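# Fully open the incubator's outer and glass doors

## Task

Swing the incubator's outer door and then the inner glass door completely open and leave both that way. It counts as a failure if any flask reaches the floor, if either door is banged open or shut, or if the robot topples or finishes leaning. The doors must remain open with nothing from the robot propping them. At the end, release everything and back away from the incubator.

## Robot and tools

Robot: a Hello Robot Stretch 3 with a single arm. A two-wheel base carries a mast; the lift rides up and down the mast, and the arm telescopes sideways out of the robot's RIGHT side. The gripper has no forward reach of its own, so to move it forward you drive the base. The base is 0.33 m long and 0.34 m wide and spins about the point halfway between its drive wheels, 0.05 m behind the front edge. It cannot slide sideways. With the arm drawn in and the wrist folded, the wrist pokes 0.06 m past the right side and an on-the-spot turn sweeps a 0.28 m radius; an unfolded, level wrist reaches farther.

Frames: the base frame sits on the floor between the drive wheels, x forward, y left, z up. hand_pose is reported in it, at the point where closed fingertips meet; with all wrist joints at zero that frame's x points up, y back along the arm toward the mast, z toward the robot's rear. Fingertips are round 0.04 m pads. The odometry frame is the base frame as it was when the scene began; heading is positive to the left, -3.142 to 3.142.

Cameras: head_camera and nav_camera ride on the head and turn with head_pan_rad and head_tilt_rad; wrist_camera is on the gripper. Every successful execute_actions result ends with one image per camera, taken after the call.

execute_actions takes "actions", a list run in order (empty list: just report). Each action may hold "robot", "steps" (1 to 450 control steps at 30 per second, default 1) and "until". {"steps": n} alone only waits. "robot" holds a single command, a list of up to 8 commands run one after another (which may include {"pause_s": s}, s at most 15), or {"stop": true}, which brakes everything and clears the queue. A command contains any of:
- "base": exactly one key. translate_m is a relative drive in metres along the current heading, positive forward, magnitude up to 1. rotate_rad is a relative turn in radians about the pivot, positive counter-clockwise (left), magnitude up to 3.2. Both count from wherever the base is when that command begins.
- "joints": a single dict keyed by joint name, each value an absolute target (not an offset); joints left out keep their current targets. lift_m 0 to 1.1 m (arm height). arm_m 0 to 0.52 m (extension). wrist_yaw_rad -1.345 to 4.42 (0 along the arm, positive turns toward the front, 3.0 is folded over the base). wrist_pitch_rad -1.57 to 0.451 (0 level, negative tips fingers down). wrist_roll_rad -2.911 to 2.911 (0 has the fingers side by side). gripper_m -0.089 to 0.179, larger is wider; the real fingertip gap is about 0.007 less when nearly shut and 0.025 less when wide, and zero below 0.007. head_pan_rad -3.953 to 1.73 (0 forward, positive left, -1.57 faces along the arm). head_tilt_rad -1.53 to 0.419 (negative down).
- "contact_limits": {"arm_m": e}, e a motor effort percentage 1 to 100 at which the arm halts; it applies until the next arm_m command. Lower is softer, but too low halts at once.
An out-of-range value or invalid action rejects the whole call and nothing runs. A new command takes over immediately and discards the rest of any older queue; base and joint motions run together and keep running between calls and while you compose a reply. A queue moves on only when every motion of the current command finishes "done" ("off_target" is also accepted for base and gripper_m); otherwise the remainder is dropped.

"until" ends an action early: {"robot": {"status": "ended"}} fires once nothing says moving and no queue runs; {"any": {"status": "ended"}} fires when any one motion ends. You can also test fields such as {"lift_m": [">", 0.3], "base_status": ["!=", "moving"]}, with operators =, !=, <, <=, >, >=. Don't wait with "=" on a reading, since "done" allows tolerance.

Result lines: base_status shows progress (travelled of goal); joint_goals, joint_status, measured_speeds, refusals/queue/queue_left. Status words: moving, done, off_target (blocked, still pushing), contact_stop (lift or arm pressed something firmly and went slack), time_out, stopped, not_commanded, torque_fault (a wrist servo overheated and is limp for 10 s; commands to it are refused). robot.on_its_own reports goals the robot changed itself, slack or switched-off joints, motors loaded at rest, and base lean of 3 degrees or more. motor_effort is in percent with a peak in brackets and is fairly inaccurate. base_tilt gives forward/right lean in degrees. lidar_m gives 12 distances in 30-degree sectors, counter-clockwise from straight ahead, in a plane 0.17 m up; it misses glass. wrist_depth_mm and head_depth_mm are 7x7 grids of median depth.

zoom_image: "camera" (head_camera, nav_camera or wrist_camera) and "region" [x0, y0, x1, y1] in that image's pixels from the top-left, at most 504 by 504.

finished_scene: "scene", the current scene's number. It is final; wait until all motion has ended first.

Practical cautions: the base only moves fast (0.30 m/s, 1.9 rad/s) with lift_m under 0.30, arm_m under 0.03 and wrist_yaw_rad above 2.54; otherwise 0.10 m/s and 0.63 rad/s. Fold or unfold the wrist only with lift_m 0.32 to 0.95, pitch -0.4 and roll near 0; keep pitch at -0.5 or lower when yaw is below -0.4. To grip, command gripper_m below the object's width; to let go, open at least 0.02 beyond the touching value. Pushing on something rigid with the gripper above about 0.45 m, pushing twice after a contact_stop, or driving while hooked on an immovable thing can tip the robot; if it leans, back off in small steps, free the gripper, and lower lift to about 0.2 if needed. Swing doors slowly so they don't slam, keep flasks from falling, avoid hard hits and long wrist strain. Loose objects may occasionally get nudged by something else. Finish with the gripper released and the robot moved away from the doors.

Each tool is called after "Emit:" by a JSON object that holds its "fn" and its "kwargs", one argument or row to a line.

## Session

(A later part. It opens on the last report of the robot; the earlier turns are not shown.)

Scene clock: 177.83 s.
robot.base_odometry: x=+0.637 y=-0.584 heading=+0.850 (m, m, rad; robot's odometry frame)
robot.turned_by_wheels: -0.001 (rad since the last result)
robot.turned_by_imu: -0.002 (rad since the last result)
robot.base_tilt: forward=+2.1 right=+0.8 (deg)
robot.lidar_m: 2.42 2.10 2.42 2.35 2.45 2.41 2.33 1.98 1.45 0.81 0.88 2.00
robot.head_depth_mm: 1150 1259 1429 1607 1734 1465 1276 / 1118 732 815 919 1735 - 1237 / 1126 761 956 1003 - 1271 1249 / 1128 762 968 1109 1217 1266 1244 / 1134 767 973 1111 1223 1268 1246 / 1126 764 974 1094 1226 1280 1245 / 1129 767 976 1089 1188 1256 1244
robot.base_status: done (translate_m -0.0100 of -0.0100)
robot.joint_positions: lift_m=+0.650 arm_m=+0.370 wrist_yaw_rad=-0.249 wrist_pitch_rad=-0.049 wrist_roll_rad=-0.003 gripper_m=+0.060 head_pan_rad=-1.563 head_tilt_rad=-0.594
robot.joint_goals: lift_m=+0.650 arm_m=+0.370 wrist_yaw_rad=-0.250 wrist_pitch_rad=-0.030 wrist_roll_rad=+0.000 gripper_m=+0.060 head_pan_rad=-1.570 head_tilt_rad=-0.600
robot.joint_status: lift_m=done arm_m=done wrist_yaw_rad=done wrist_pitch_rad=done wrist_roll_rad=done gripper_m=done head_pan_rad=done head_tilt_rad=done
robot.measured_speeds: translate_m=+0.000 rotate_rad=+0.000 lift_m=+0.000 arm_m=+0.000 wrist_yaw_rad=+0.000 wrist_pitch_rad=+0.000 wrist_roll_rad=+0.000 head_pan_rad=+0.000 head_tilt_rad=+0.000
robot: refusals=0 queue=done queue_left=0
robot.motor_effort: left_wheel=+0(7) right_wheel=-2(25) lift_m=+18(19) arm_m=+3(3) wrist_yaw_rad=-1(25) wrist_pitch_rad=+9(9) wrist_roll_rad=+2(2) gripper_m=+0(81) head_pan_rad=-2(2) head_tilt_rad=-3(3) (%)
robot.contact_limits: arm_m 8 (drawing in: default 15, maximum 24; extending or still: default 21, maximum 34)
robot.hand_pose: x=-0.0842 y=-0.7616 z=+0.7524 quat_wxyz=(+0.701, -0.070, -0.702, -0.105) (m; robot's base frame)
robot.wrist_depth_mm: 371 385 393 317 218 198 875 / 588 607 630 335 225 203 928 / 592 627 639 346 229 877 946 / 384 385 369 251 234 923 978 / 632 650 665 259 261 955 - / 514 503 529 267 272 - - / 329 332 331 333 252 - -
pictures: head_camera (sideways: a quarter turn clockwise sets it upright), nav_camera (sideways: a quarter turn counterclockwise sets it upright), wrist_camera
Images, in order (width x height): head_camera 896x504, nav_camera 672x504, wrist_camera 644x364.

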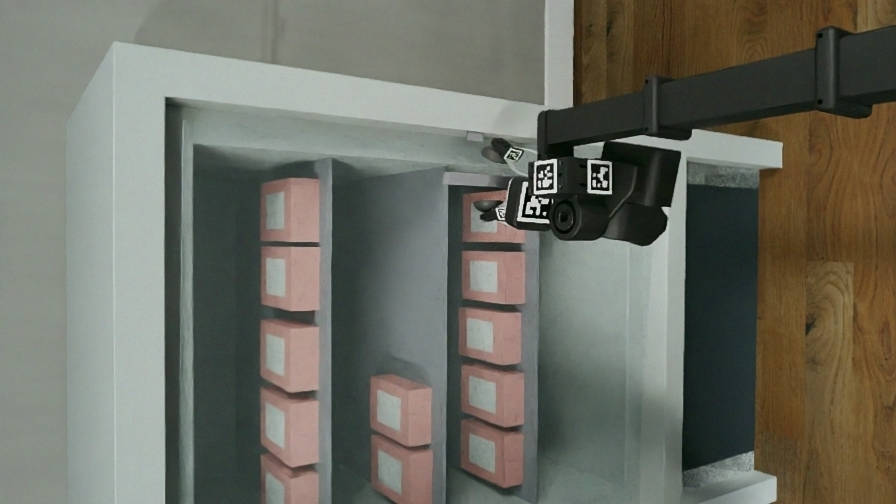

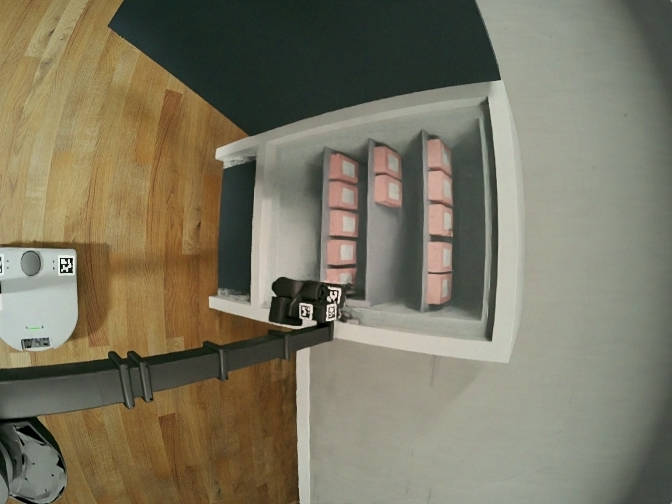

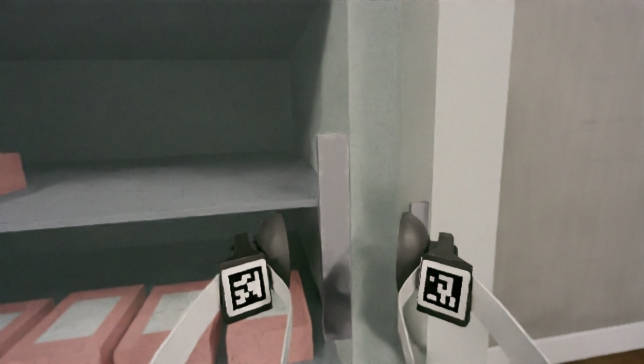

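Emit:
{"fn": "execute_actions", "kwargs": {
  "actions": [
    {"robot":{"joints":{"arm_m":0.44},"base":{"translate_m":0.015},"contact_limits":{"arm_m":8}},"steps":100,"until":{"robot":{"status":"ended"}}},
    {"robot":{"joints":{"gripper_m":-0.05}},"steps":35},
    {"robot":{"joints":{"arm_m":0.34},"base":{"translate_m":0.012}},"steps":150,"until":{"robot":{"status":"ended"}}}
  ]
}}

Scene clock: 182.87 s.
robot.base_odometry: x=+0.655 y=-0.564 heading=+0.850 (m, m, rad; robot's odometry frame)
robot.turned_by_wheels: +0.000 (rad since the last result)
robot.turned_by_imu: -0.001 (rad since the last result)
robot.base_tilt: forward=+2.1 right=+0.7 (deg)
robot.lidar_m: 2.39 2.08 2.41 2.35 2.45 2.44 2.36 1.99 0.82 0.82 0.88 2.00
robot.head_depth_mm: 1153 733 1397 1600 1726 1473 1266 / 1130 750 828 914 1033 1240 1244 / 1121 763 973 1058 - 1303 1250 / 1127 763 971 1109 1222 1291 1250 / 1126 764 969 1106 1223 1268 1239 / 1132 763 972 1088 1219 1269 1241 / 1131 767 976 1057 1167 1253 1251
robot.base_status: done (translate_m +0.0120 of +0.0120)
robot.joint_positions: lift_m=+0.650 arm_m=+0.340 wrist_yaw_rad=-0.324 wrist_pitch_rad=-0.054 wrist_roll_rad=-0.002 gripper_m=-0.043 head_pan_rad=-1.563 head_tilt_rad=-0.595
robot.joint_goals: lift_m=+0.650 arm_m=+0.340 wrist_yaw_rad=-0.325 wrist_pitch_rad=-0.030 wrist_roll_rad=+0.000 gripper_m=-0.044 head_pan_rad=-1.570 head_tilt_rad=-0.600
robot.joint_status: lift_m=done arm_m=done wrist_yaw_rad=done wrist_pitch_rad=done wrist_roll_rad=done gripper_m=off_target head_pan_rad=done head_tilt_rad=done
robot.measured_speeds: translate_m=+0.000 rotate_rad=+0.000 lift_m=+0.000 arm_m=+0.000 wrist_yaw_rad=+0.000 wrist_pitch_rad=+0.000 wrist_roll_rad=+0.000 head_pan_rad=+0.000 head_tilt_rad=+0.000
robot: refusals=0 queue=done queue_left=0
robot.on_its_own: wrist_yaw_rad is held at -0.325, not at your -0.250, by its stall guard, which is not easing now; gripper_m is held at -0.044, not at your -0.050, by its stall guard, which is still easing
robot.motor_effort: left_wheel=+0(17) right_wheel=-1(50) lift_m=+18(18) arm_m=-2(9) wrist_yaw_rad=-2(54) wrist_pitch_rad=+12(15) wrist_roll_rad=+1(2) gripper_m=-23(100) head_pan_rad=-3(2) head_tilt_rad=-3(3) (%)
robot.hand_pose: x=-0.1025 y=-0.7266 z=+0.7510 quat_wxyz=(+0.695, -0.095, -0.700, -0.133) (m; robot's base frame)
robot.wrist_depth_mm: 382 394 408 296 234 949 - / 588 620 648 311 243 927 - / 613 637 672 319 251 988 - / 394 377 408 300 256 - - / 636 660 706 428 265 - - / 509 422 438 - 276 - - / 328 338 346 357 289 - -
pictures: head_camera (sideways: a quarter turn clockwise sets it upright), nav_camera (sideways: a quarter turn counterclockwise sets it upright), wrist_camera
replaced: robot.arm_m: its motion had ended contact_stop
Images, in order (width x height): head_camera 896x504, nav_camera 672x504, wrist_camera 644x364.

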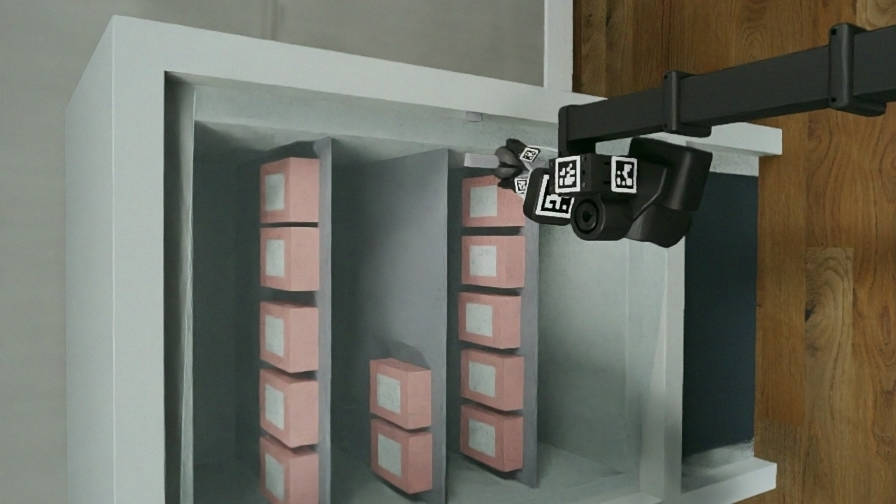

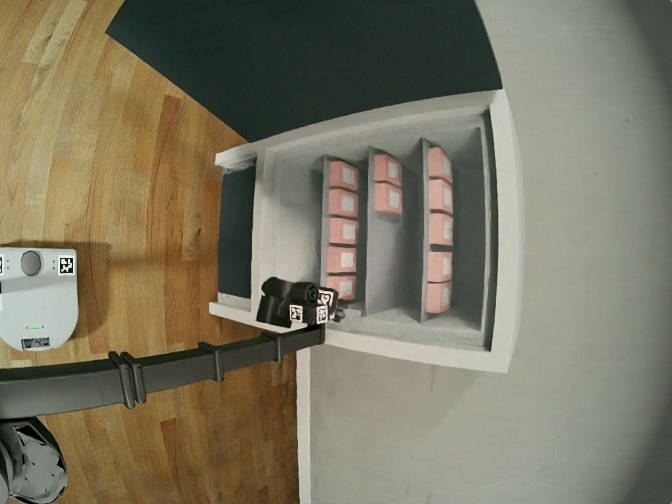

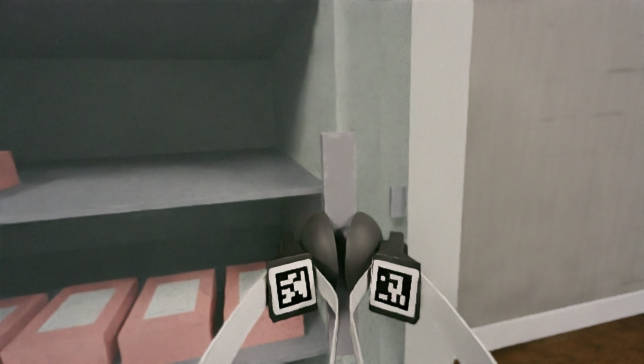

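Emit:
{"fn": "execute_actions", "kwargs": {
  "actions": [
    {"robot":[{"joints":{"arm_m":0.3,"gripper_m":0.05}},{"joints":{"wrist_yaw_rad":0},"base":{"translate_m":-0.09}},{"joints":{"arm_m":0.44},"contact_limits":{"arm_m":8}}],"steps":300,"until":{"robot":{"status":"ended"}}},
    {"steps":1}
  ]
}}

Scene clock: 189.30 s.
robot.base_odometry: x=+0.595 y=-0.631 heading=+0.850 (m, m, rad; robot's odometry frame)
robot.turned_by_wheels: +0.000 (rad since the last result)
robot.turned_by_imu: -0.001 (rad since the last result)
robot.base_tilt: forward=+2.1 right=+0.7 (deg)
robot.lidar_m: 2.48 2.17 2.41 2.35 2.45 2.36 2.27 1.98 1.45 0.80 0.88 2.00
robot.head_depth_mm: 1169 1271 1419 1588 1734 1457 1247 / 1148 1246 1412 1603 1751 1443 1214 / 1127 753 831 917 - 1252 1247 / 1126 762 971 1090 1220 1273 1246 / 1130 765 969 1108 1226 1270 1240 / 1130 767 972 1115 1224 1284 1253 / 1132 765 978 1090 1222 1289 1241
robot.base_status: done (translate_m -0.0900 of -0.0900)
robot.joint_positions: lift_m=+0.650 arm_m=+0.424 wrist_yaw_rad=-0.004 wrist_pitch_rad=-0.057 wrist_roll_rad=-0.002 gripper_m=+0.050 head_pan_rad=-1.563 head_tilt_rad=-0.595
robot.joint_goals: lift_m=+0.650 arm_m=+0.425 wrist_yaw_rad=+0.000 wrist_pitch_rad=-0.030 wrist_roll_rad=+0.000 gripper_m=+0.050 head_pan_rad=-1.570 head_tilt_rad=-0.600
robot.joint_status: lift_m=done arm_m=contact_stop wrist_yaw_rad=done wrist_pitch_rad=done wrist_roll_rad=done gripper_m=done head_pan_rad=done head_tilt_rad=done
robot.measured_speeds: translate_m=+0.000 rotate_rad=+0.000 lift_m=+0.000 arm_m=-0.008 wrist_yaw_rad=+0.000 wrist_pitch_rad=+0.000 wrist_roll_rad=+0.000 head_pan_rad=+0.000 head_tilt_rad=+0.000
robot: refusals=0 queue=dropped queue_left=0
robot.on_its_own: arm_m is slack since a contact_stop, until your next command for it (your +0.440 is given up)
robot.motor_effort: left_wheel=-2(12) right_wheel=+4(26) lift_m=+18(18) arm_m=+4(9) wrist_yaw_rad=+4(44) wrist_pitch_rad=+14(15) wrist_roll_rad=+1(1) gripper_m=-2(78) head_pan_rad=-2(2) head_tilt_rad=-2(3) (%)
robot.contact_limits: arm_m 8 (drawing in: default 15, maximum 24; extending or still: default 21, maximum 34)
robot.hand_pose: x=-0.0225 y=-0.8238 z=+0.7502 quat_wxyz=(+0.708, +0.019, -0.706, -0.022) (m; robot's base frame)
robot.wrist_depth_mm: 385 395 409 426 166 132 116 / 574 625 613 610 171 132 120 / 575 647 634 615 177 134 124 / 327 369 351 262 183 134 128 / 548 611 420 222 189 135 132 / 512 424 523 158 209 140 138 / 326 322 318 286 204 145 143
pictures: head_camera (sideways: a quarter turn clockwise sets it upright), nav_camera (sideways: a quarter turn counterclockwise sets it upright), wrist_camera
Images, in order (width x height): head_camera 896x504, nav_camera 672x504, wrist_camera 644x364.

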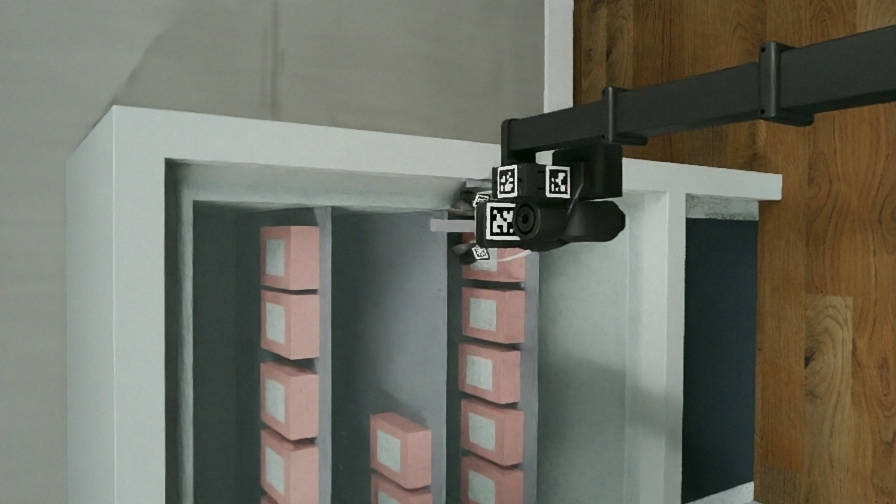

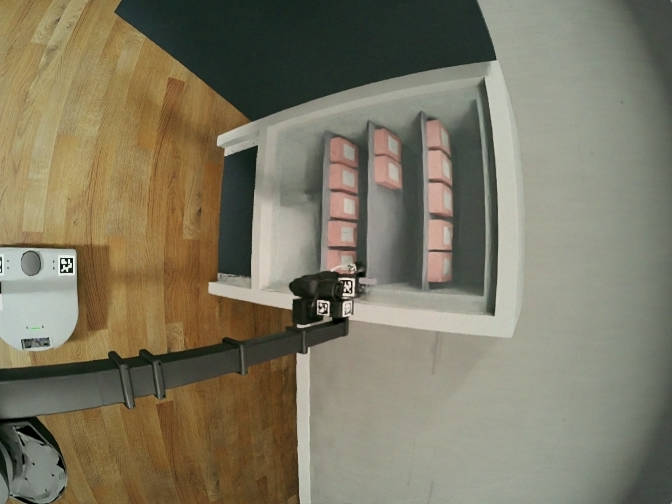

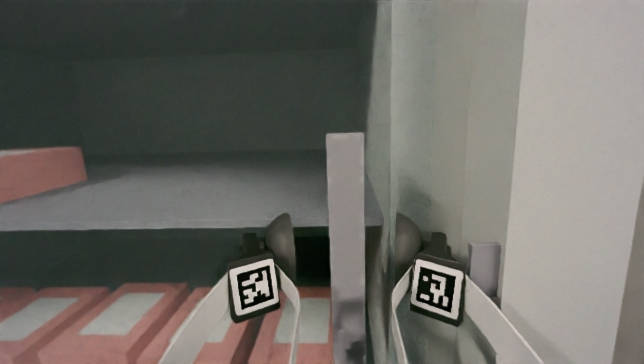

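Emit:
{"fn": "execute_actions", "kwargs": {
  "actions": [
    {"robot":{"joints":{"arm_m":0.415}},"steps":20},
    {"robot":{"joints":{"gripper_m":-0.075}},"steps":30},
    {"robot":{"joints":{"arm_m":0.36}},"steps":100,"until":{"robot":{"status":"ended"}}}
  ]
}}

Scene clock: 192.67 s.
robot.base_odometry: x=+0.595 y=-0.631 heading=+0.850 (m, m, rad; robot's odometry frame)
robot.turned_by_wheels: +0.000 (rad since the last result)
robot.turned_by_imu: +0.000 (rad since the last result)
robot.base_tilt: forward=+2.1 right=+0.8 (deg)
robot.lidar_m: 2.48 2.16 2.41 2.35 2.45 2.36 2.28 1.98 1.45 0.80 0.88 2.00
robot.head_depth_mm: 1161 1281 1429 1598 1730 1482 1268 / 1152 1245 1402 1606 1726 - 1225 / 1124 749 829 927 - 1282 1247 / 1127 763 970 1115 1219 1267 1246 / 1128 763 974 1110 1221 1276 1245 / 1128 762 971 1107 1220 1274 1238 / 1129 766 972 1094 1221 1287 1241
robot.base_status: done (translate_m -0.0900 of -0.0900)
robot.joint_positions: lift_m=+0.650 arm_m=+0.360 wrist_yaw_rad=+0.005 wrist_pitch_rad=-0.056 wrist_roll_rad=-0.002 gripper_m=-0.070 head_pan_rad=-1.563 head_tilt_rad=-0.595
robot.joint_goals: lift_m=+0.650 arm_m=+0.360 wrist_yaw_rad=+0.000 wrist_pitch_rad=-0.030 wrist_roll_rad=+0.000 gripper_m=-0.072 head_pan_rad=-1.570 head_tilt_rad=-0.600
robot.joint_status: lift_m=done arm_m=done wrist_yaw_rad=done wrist_pitch_rad=done wrist_roll_rad=done gripper_m=done head_pan_rad=done head_tilt_rad=done
robot.measured_speeds: translate_m=+0.000 rotate_rad=+0.000 lift_m=+0.000 arm_m=+0.000 wrist_yaw_rad=+0.000 wrist_pitch_rad=+0.000 wrist_roll_rad=+0.000 head_pan_rad=+0.000 head_tilt_rad=+0.000
robot: refusals=0 queue=done queue_left=0
robot.motor_effort: left_wheel=+0(2) right_wheel=-3(5) lift_m=+18(19) arm_m=-2(4) wrist_yaw_rad=-5(5) wrist_pitch_rad=+13(13) wrist_roll_rad=+1(1) gripper_m=-35(100) head_pan_rad=-3(2) head_tilt_rad=-2(2) (%)
robot.hand_pose: x=-0.0202 y=-0.7598 z=+0.7505 quat_wxyz=(+0.708, +0.022, -0.706, -0.018) (m; robot's base frame)
robot.wrist_depth_mm: 386 395 415 426 223 174 716 / 576 685 675 658 229 180 721 / 571 713 694 674 238 187 751 / 338 367 406 293 244 192 772 / 587 718 706 160 252 199 807 / 426 417 422 165 241 205 826 / 367 368 357 344 275 214 852
pictures: head_camera (sideways: a quarter turn clockwise sets it upright), nav_camera (sideways: a quarter turn counterclockwise sets it upright), wrist_camera
Images, in order (width x height): head_camera 896x504, nav_camera 672x504, wrist_camera 644x364.

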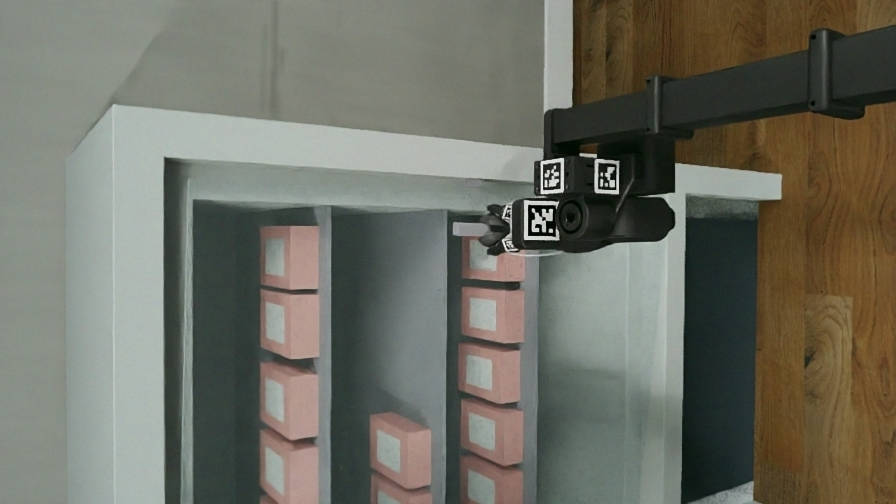

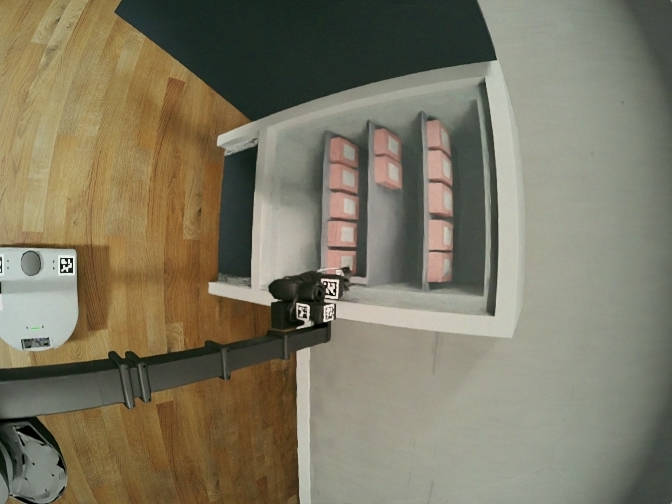

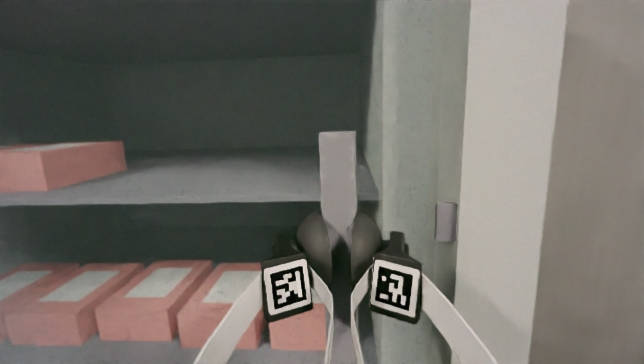

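Holding, door follows. Continue.

Emit:
{"fn": "execute_actions", "kwargs": {
  "actions": [
    {"robot":{"joints":{"arm_m":0.27,"wrist_yaw_rad":-0.12,"gripper_m":-0.06},"base":{"translate_m":0.04}},"steps":100,"until":{"robot":{"status":"ended"}}},
    {"robot":{"joints":{"arm_m":0.18,"wrist_yaw_rad":-0.3},"base":{"translate_m":0.075}},"steps":100,"until":{"robot":{"status":"ended"}}}
  ]
}}

Scene clock: 197.47 s.
robot.base_odometry: x=+0.671 y=-0.545 heading=+0.850 (m, m, rad; robot's odometry frame)
robot.turned_by_wheels: +0.000 (rad since the last result)
robot.turned_by_imu: -0.001 (rad since the last result)
robot.base_tilt: forward=+2.1 right=+0.7 (deg)
robot.lidar_m: 2.36 2.06 2.42 2.35 2.44 2.47 2.39 1.99 0.83 0.82 0.88 2.01
robot.head_depth_mm: 1134 711 817 1585 1739 1470 1251 / 1124 760 871 934 1046 1174 - / 1127 762 967 1109 1181 - - / 1128 763 971 1105 1219 1269 1220 / 1129 765 973 1113 1219 1282 1242 / 1127 767 970 1087 1220 1282 1249 / 1133 768 974 1049 1119 1234 1251
robot.base_status: done (translate_m +0.0750 of +0.0750)
robot.joint_positions: lift_m=+0.650 arm_m=+0.180 wrist_yaw_rad=-0.202 wrist_pitch_rad=-0.058 wrist_roll_rad=-0.004 gripper_m=-0.041 head_pan_rad=-1.563 head_tilt_rad=-0.595
robot.joint_goals: lift_m=+0.650 arm_m=+0.180 wrist_yaw_rad=-0.219 wrist_pitch_rad=-0.030 wrist_roll_rad=+0.000 gripper_m=-0.041 head_pan_rad=-1.570 head_tilt_rad=-0.600
robot.joint_status: lift_m=done arm_m=done wrist_yaw_rad=off_target wrist_pitch_rad=done wrist_roll_rad=done gripper_m=off_target head_pan_rad=done head_tilt_rad=done
robot.measured_speeds: translate_m=+0.000 rotate_rad=+0.000 lift_m=+0.000 arm_m=+0.000 wrist_yaw_rad=+0.000 wrist_pitch_rad=+0.000 wrist_roll_rad=+0.000 head_pan_rad=+0.000 head_tilt_rad=+0.000
robot: refusals=0 queue=dropped queue_left=0
robot.on_its_own: wrist_yaw_rad is held at -0.219, not at your -0.300, by its stall guard, which is not easing now; gripper_m is held at -0.041, not at your -0.060, by its stall guard, which is still easing; wrist_yaw_rad is at rest, and its effort (-16) is outside its rest range (-12 to +12)
robot.motor_effort: left_wheel=+4(22) right_wheel=-13(65) lift_m=+19(19) arm_m=-2(4) wrist_yaw_rad=-16(98) wrist_pitch_rad=+14(14) wrist_roll_rad=+2(2) gripper_m=-11(39) head_pan_rad=-3(2) head_tilt_rad=-2(3) (%)
robot.hand_pose: x=-0.0725 y=-0.5746 z=+0.7499 quat_wxyz=(+0.703, -0.050, -0.704, -0.092) (m; robot's base frame)
robot.wrist_depth_mm: 409 428 452 446 381 - - / 613 787 822 686 388 - - / 563 805 830 687 431 - - / 546 839 869 477 448 - - / 553 598 594 167 427 - - / 474 494 515 - 445 - - / 593 666 646 599 483 - -
pictures: head_camera (sideways: a quarter turn clockwise sets it upright), nav_camera (sideways: a quarter turn counterclockwise sets it upright), wrist_camera
replaced: robot.wrist_yaw_rad: its motion had ended off_target
Images, in order (width x height): head_camera 896x504, nav_camera 672x504, wrist_camera 644x364.

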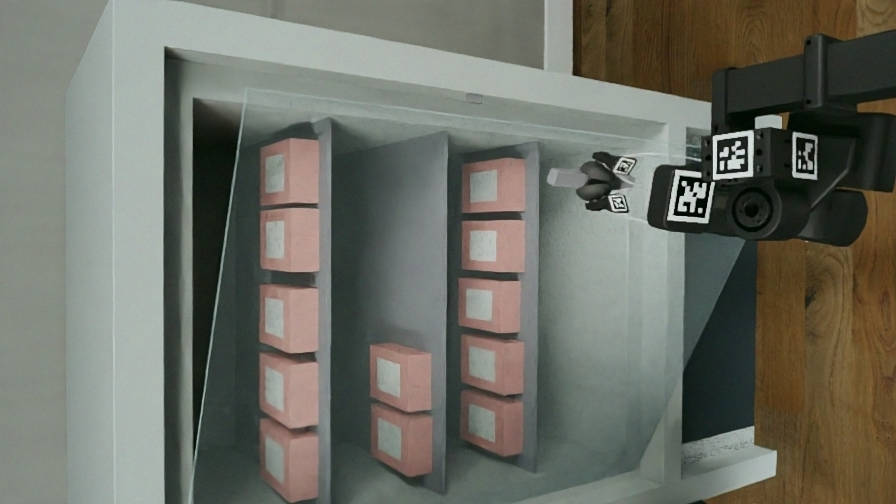

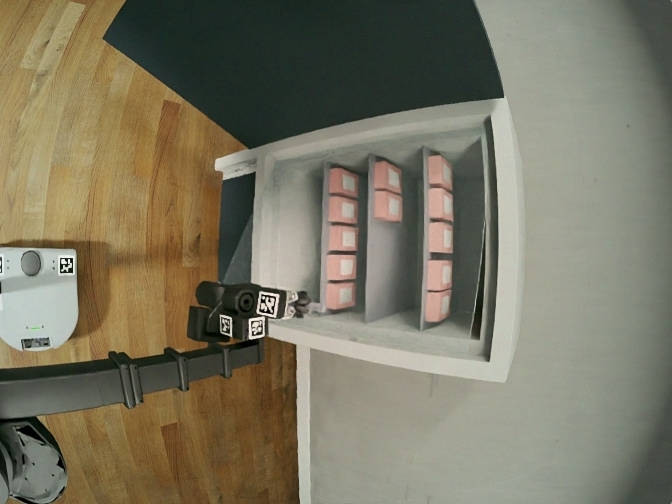

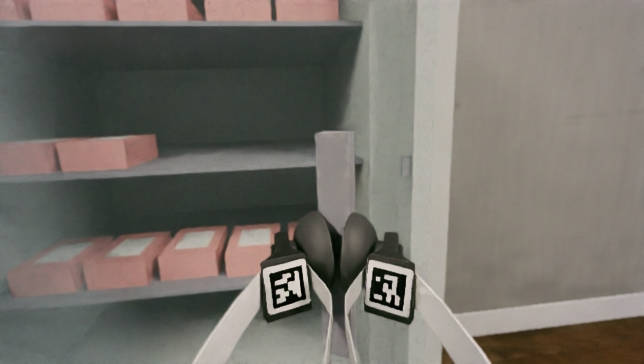

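Emit:
{"fn": "execute_actions", "kwargs": {
  "actions": [
    {"robot":{"joints":{"arm_m":0.09,"wrist_yaw_rad":-0.25,"gripper_m":-0.055},"base":{"translate_m":0.08}},"steps":100,"until":{"robot":{"status":"ended"}}},
    {"robot":{"joints":{"gripper_m":0.06},"base":{"translate_m":0.01}},"steps":50,"until":{"robot":{"status":"ended"}}},
    {"robot":{"joints":{"arm_m":0.0}},"steps":80,"until":{"robot":{"status":"ended"}}}
  ]
}}

Scene clock: 203.00 s.
robot.base_odometry: x=+0.731 y=-0.477 heading=+0.850 (m, m, rad; robot's odometry frame)
robot.turned_by_wheels: +0.000 (rad since the last result)
robot.turned_by_imu: -0.001 (rad since the last result)
robot.base_tilt: forward=+2.1 right=+0.7 (deg)
robot.lidar_m: 2.27 1.98 2.42 2.35 2.45 2.57 2.48 1.98 0.85 0.85 0.86 2.00
robot.head_depth_mm: 1120 758 868 935 1057 1388 1251 / 1124 761 968 1084 1137 1229 1247 / 1123 761 967 1110 1220 1241 1243 / 1129 764 967 1109 1220 1277 1249 / 1129 765 969 1087 1220 1281 1248 / 1135 766 972 1051 1170 1258 1243 / 1138 767 882 945 1032 1088 1248
robot.base_status: done (translate_m +0.0100 of +0.0100)
robot.joint_positions: lift_m=+0.650 arm_m=+0.002 wrist_yaw_rad=-0.251 wrist_pitch_rad=-0.057 wrist_roll_rad=-0.003 gripper_m=+0.060 head_pan_rad=-1.563 head_tilt_rad=-0.595
robot.joint_goals: lift_m=+0.650 arm_m=+0.000 wrist_yaw_rad=-0.250 wrist_pitch_rad=-0.030 wrist_roll_rad=+0.000 gripper_m=+0.060 head_pan_rad=-1.570 head_tilt_rad=-0.600
robot.joint_status: lift_m=done arm_m=done wrist_yaw_rad=done wrist_pitch_rad=done wrist_roll_rad=done gripper_m=done head_pan_rad=done head_tilt_rad=done
robot.measured_speeds: translate_m=+0.000 rotate_rad=+0.000 lift_m=+0.000 arm_m=+0.000 wrist_yaw_rad=+0.000 wrist_pitch_rad=+0.000 wrist_roll_rad=+0.000 head_pan_rad=+0.000 head_tilt_rad=+0.000
robot: refusals=0 queue=done queue_left=0
robot.motor_effort: left_wheel=-1(8) right_wheel=+1(15) lift_m=+19(19) arm_m=-2(2) wrist_yaw_rad=+1(34) wrist_pitch_rad=+13(15) wrist_roll_rad=+2(2) gripper_m=+0(88) head_pan_rad=-2(3) head_tilt_rad=-3(3) (%)
robot.hand_pose: x=-0.0846 y=-0.3933 z=+0.7502 quat_wxyz=(+0.700, -0.068, -0.702, -0.109) (m; robot's base frame)
robot.wrist_depth_mm: 554 797 908 725 595 - - / 558 765 966 817 627 - - / 549 740 983 803 642 - - / 548 895 - 782 679 - - / 562 672 692 707 691 - - / 572 778 926 780 702 - - / 584 657 661 696 710 - -
pictures: head_camera (sideways: a quarter turn clockwise sets it upright), nav_camera (sideways: a quarter turn counterclockwise sets it upright), wrist_camera
Images, in order (width x height): head_camera 896x504, nav_camera 672x504, wrist_camera 644x364.

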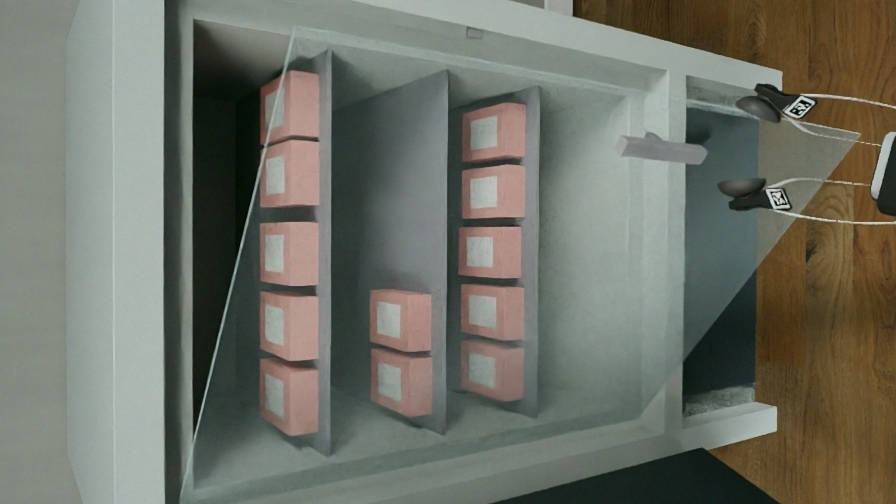

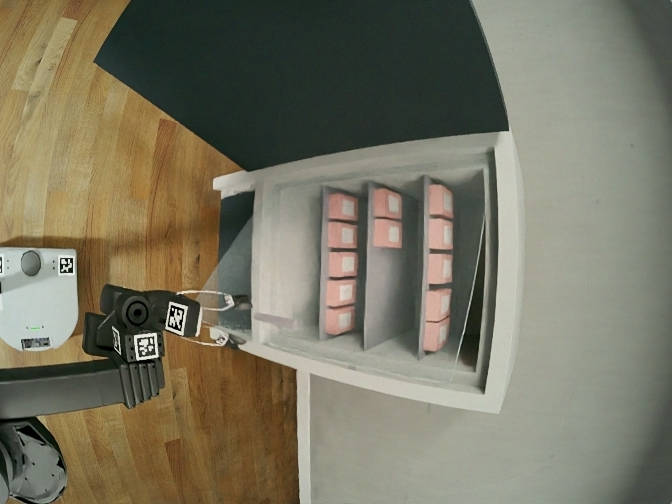

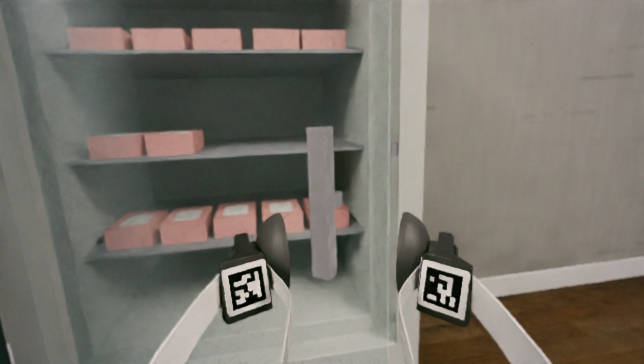

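Emit:
{"fn": "execute_actions", "kwargs": {
  "actions": [
    {"robot":[{"base":{"translate_m":-0.17}},{"joints":{"wrist_yaw_rad":0,"gripper_m":0.0}},{"joints":{"arm_m":0.25,"head_pan_rad":-1.3}},{"base":{"translate_m":0.4}}],"steps":450,"until":{"robot":{"status":"ended"}}}
  ]
}}

Scene clock: 215.33 s.
robot.base_odometry: x=+0.882 y=-0.304 heading=+0.850 (m, m, rad; robot's odometry frame)
robot.turned_by_wheels: +0.000 (rad since the last result)
robot.turned_by_imu: -0.002 (rad since the last result)
robot.base_tilt: forward=+2.1 right=+0.8 (deg)
robot.lidar_m: 2.04 1.76 2.41 2.33 2.44 2.80 2.71 1.99 0.88 0.80 1.46 2.01
robot.head_depth_mm: 1090 734 904 1029 1105 - 1194 / 1112 748 874 991 1150 1245 1221 / 1169 652 750 851 1001 1221 1246 / 1215 564 622 698 796 927 1191 / 1253 500 537 594 663 752 867 / 1281 451 474 516 569 631 712 / 1323 414 424 457 497 546 601
robot.base_status: done (translate_m +0.4000 of +0.4000)
robot.joint_positions: lift_m=+0.650 arm_m=+0.250 wrist_yaw_rad=+0.001 wrist_pitch_rad=-0.056 wrist_roll_rad=-0.003 gripper_m=+0.000 head_pan_rad=-1.307 head_tilt_rad=-0.595
robot.joint_goals: lift_m=+0.650 arm_m=+0.250 wrist_yaw_rad=+0.000 wrist_pitch_rad=-0.030 wrist_roll_rad=+0.000 gripper_m=+0.000 head_pan_rad=-1.300 head_tilt_rad=-0.600
robot.joint_status: lift_m=done arm_m=done wrist_yaw_rad=done wrist_pitch_rad=done wrist_roll_rad=done gripper_m=done head_pan_rad=done head_tilt_rad=done
robot.measured_speeds: translate_m=+0.000 rotate_rad=+0.000 lift_m=+0.000 arm_m=+0.000 wrist_yaw_rad=+0.000 wrist_pitch_rad=+0.000 wrist_roll_rad=+0.000 head_pan_rad=+0.000 head_tilt_rad=+0.000
robot: refusals=0 queue=done queue_left=0
robot.motor_effort: left_wheel=+0(6) right_wheel=-1(42) lift_m=+19(19) arm_m=+3(3) wrist_yaw_rad=-1(9) wrist_pitch_rad=+13(13) wrist_roll_rad=+1(2) gripper_m=-2(81) head_pan_rad=+3(21) head_tilt_rad=-3(3) (%)
robot.hand_pose: x=-0.0212 y=-0.6492 z=+0.7504 quat_wxyz=(+0.708, +0.021, -0.706, -0.020) (m; robot's base frame)
robot.wrist_depth_mm: 192 235 335 429 439 464 483 / 192 239 346 758 764 740 595 / 194 239 343 531 536 761 576 / 194 243 339 514 822 787 572 / 197 244 340 510 677 544 525 / 198 246 348 - 446 440 427 / 201 249 358 626 642 623 579
pictures: head_camera (sideways: a quarter turn clockwise sets it upright), nav_camera (sideways: a quarter turn counterclockwise sets it upright), wrist_camera
Images, in order (width x height): head_camera 896x504, nav_camera 672x504, wrist_camera 644x364.

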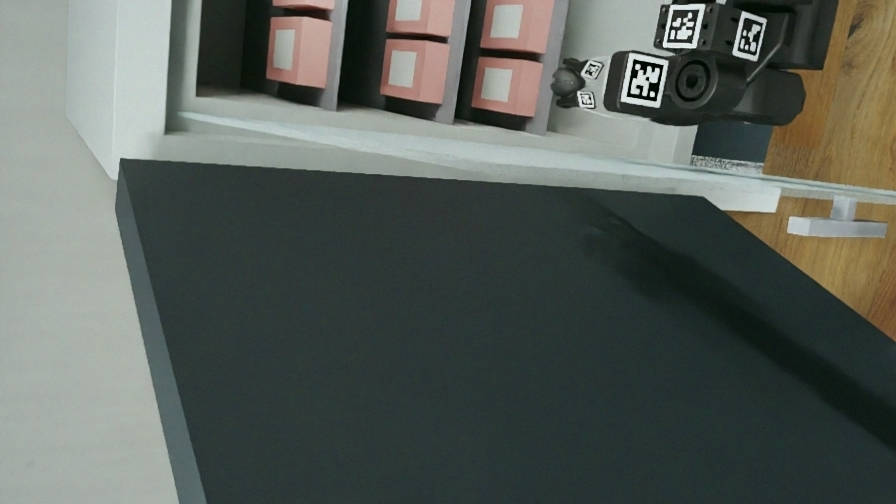

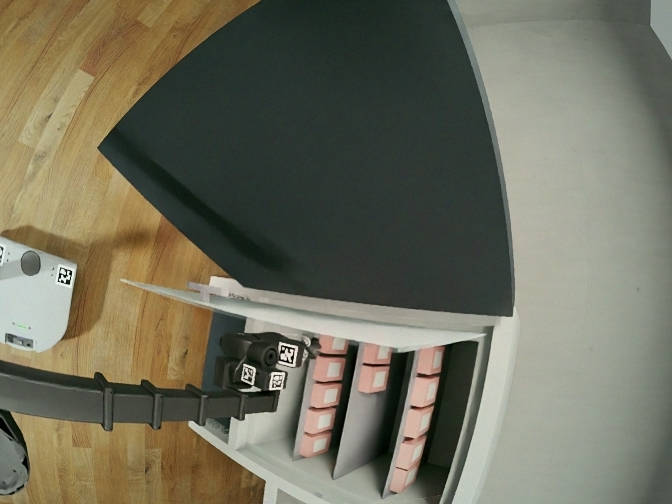

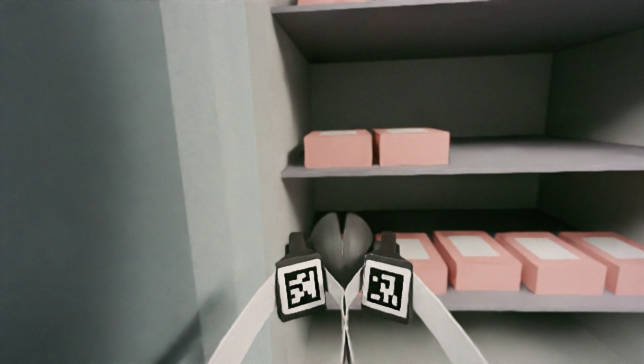

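Emit:
{"fn": "execute_actions", "kwargs": {
  "actions": [
    {"robot":[{"joints":{"arm_m":0.18}},{"base":{"translate_m":0.12}}],"steps":450,"until":{"robot":{"status":"ended"}}}
  ]
}}

Scene clock: 219.73 s.
robot.base_odometry: x=+0.962 y=-0.214 heading=+0.850 (m, m, rad; robot's odometry frame)
robot.turned_by_wheels: +0.000 (rad since the last result)
robot.turned_by_imu: -0.001 (rad since the last result)
robot.base_tilt: forward=+2.1 right=+0.7 (deg)
robot.lidar_m: 1.93 1.66 2.42 2.32 2.44 2.91 2.83 1.98 0.88 0.80 1.46 1.99
robot.head_depth_mm: 1104 662 786 941 1149 1111 - / 1157 537 611 726 868 1040 - / 1183 462 498 570 672 817 1184 / 1220 407 419 471 536 624 692 / 1248 404 362 400 446 506 585 / 1288 1374 319 348 382 426 478 / 1318 1440 294 308 334 367 406
robot.base_status: done (translate_m +0.1200 of +0.1200)
robot.joint_positions: lift_m=+0.650 arm_m=+0.180 wrist_yaw_rad=-0.017 wrist_pitch_rad=-0.056 wrist_roll_rad=-0.003 gripper_m=+0.000 head_pan_rad=-1.307 head_tilt_rad=-0.595
robot.joint_goals: lift_m=+0.650 arm_m=+0.180 wrist_yaw_rad=+0.000 wrist_pitch_rad=-0.030 wrist_roll_rad=+0.000 gripper_m=+0.000 head_pan_rad=-1.300 head_tilt_rad=-0.600
robot.joint_status: lift_m=done arm_m=done wrist_yaw_rad=done wrist_pitch_rad=done wrist_roll_rad=done gripper_m=done head_pan_rad=done head_tilt_rad=done
robot.measured_speeds: translate_m=+0.000 rotate_rad=+0.000 lift_m=+0.000 arm_m=+0.000 wrist_yaw_rad=+0.000 wrist_pitch_rad=+0.000 wrist_roll_rad=+0.000 head_pan_rad=+0.000 head_tilt_rad=+0.000
robot: refusals=0 queue=done queue_left=0
robot.on_its_own: wrist_yaw_rad is at rest, and its effort (+15) is outside its rest range (-12 to +12)
robot.motor_effort: left_wheel=-3(8) right_wheel=+10(27) lift_m=+18(19) arm_m=-1(3) wrist_yaw_rad=+15(16) wrist_pitch_rad=+12(13) wrist_roll_rad=+1(2) gripper_m=-4(3) head_pan_rad=+3(3) head_tilt_rad=-2(2) (%)
robot.hand_pose: x=-0.0257 y=-0.5796 z=+0.7504 quat_wxyz=(+0.708, +0.014, -0.706, -0.026) (m; robot's base frame)
robot.wrist_depth_mm: 122 146 202 350 447 456 476 / 122 146 205 359 829 819 740 / 123 149 206 375 504 665 670 / 124 150 209 382 887 872 742 / 125 151 212 325 603 545 528 / 126 151 214 - 522 722 677 / 127 153 205 371 611 628 626
pictures: head_camera (sideways: a quarter turn clockwise sets it upright), nav_camera (sideways: a quarter turn counterclockwise sets it upright), wrist_camera
Images, in order (width x height): head_camera 896x504, nav_camera 672x504, wrist_camera 644x364.

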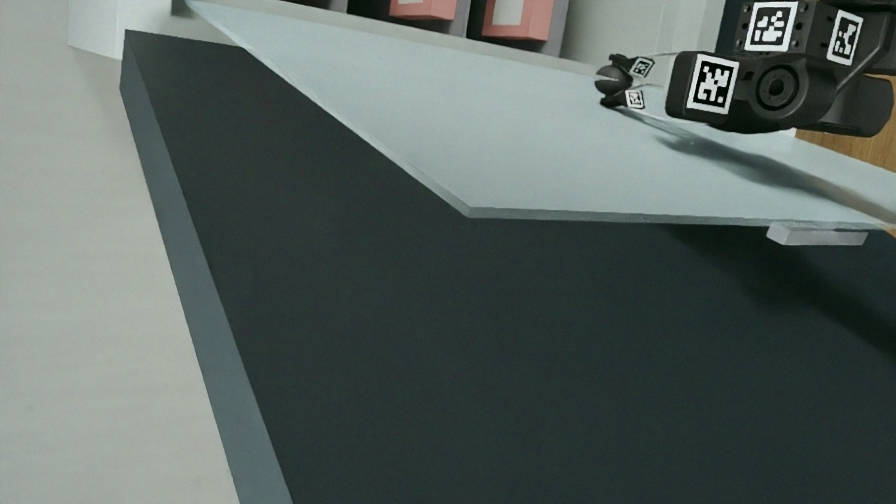

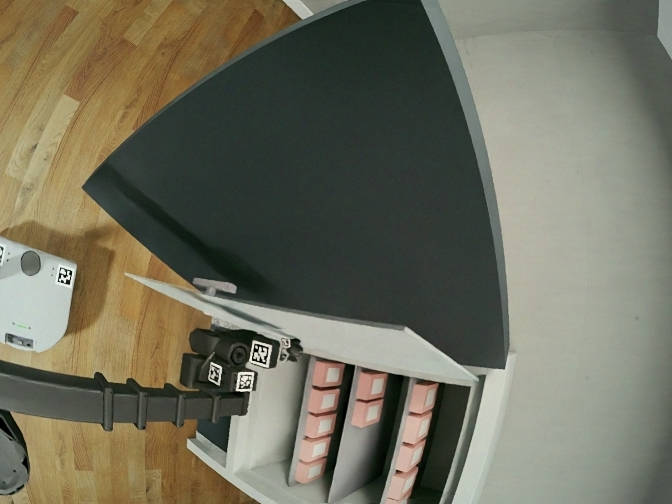

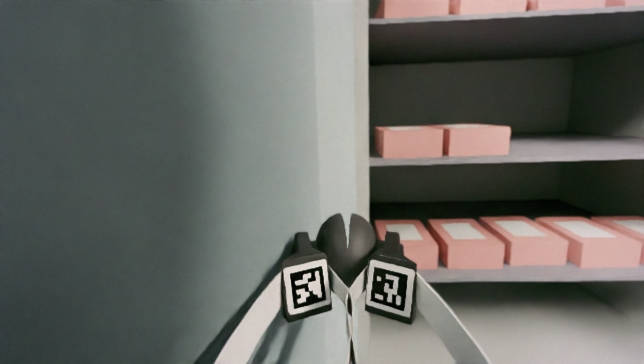

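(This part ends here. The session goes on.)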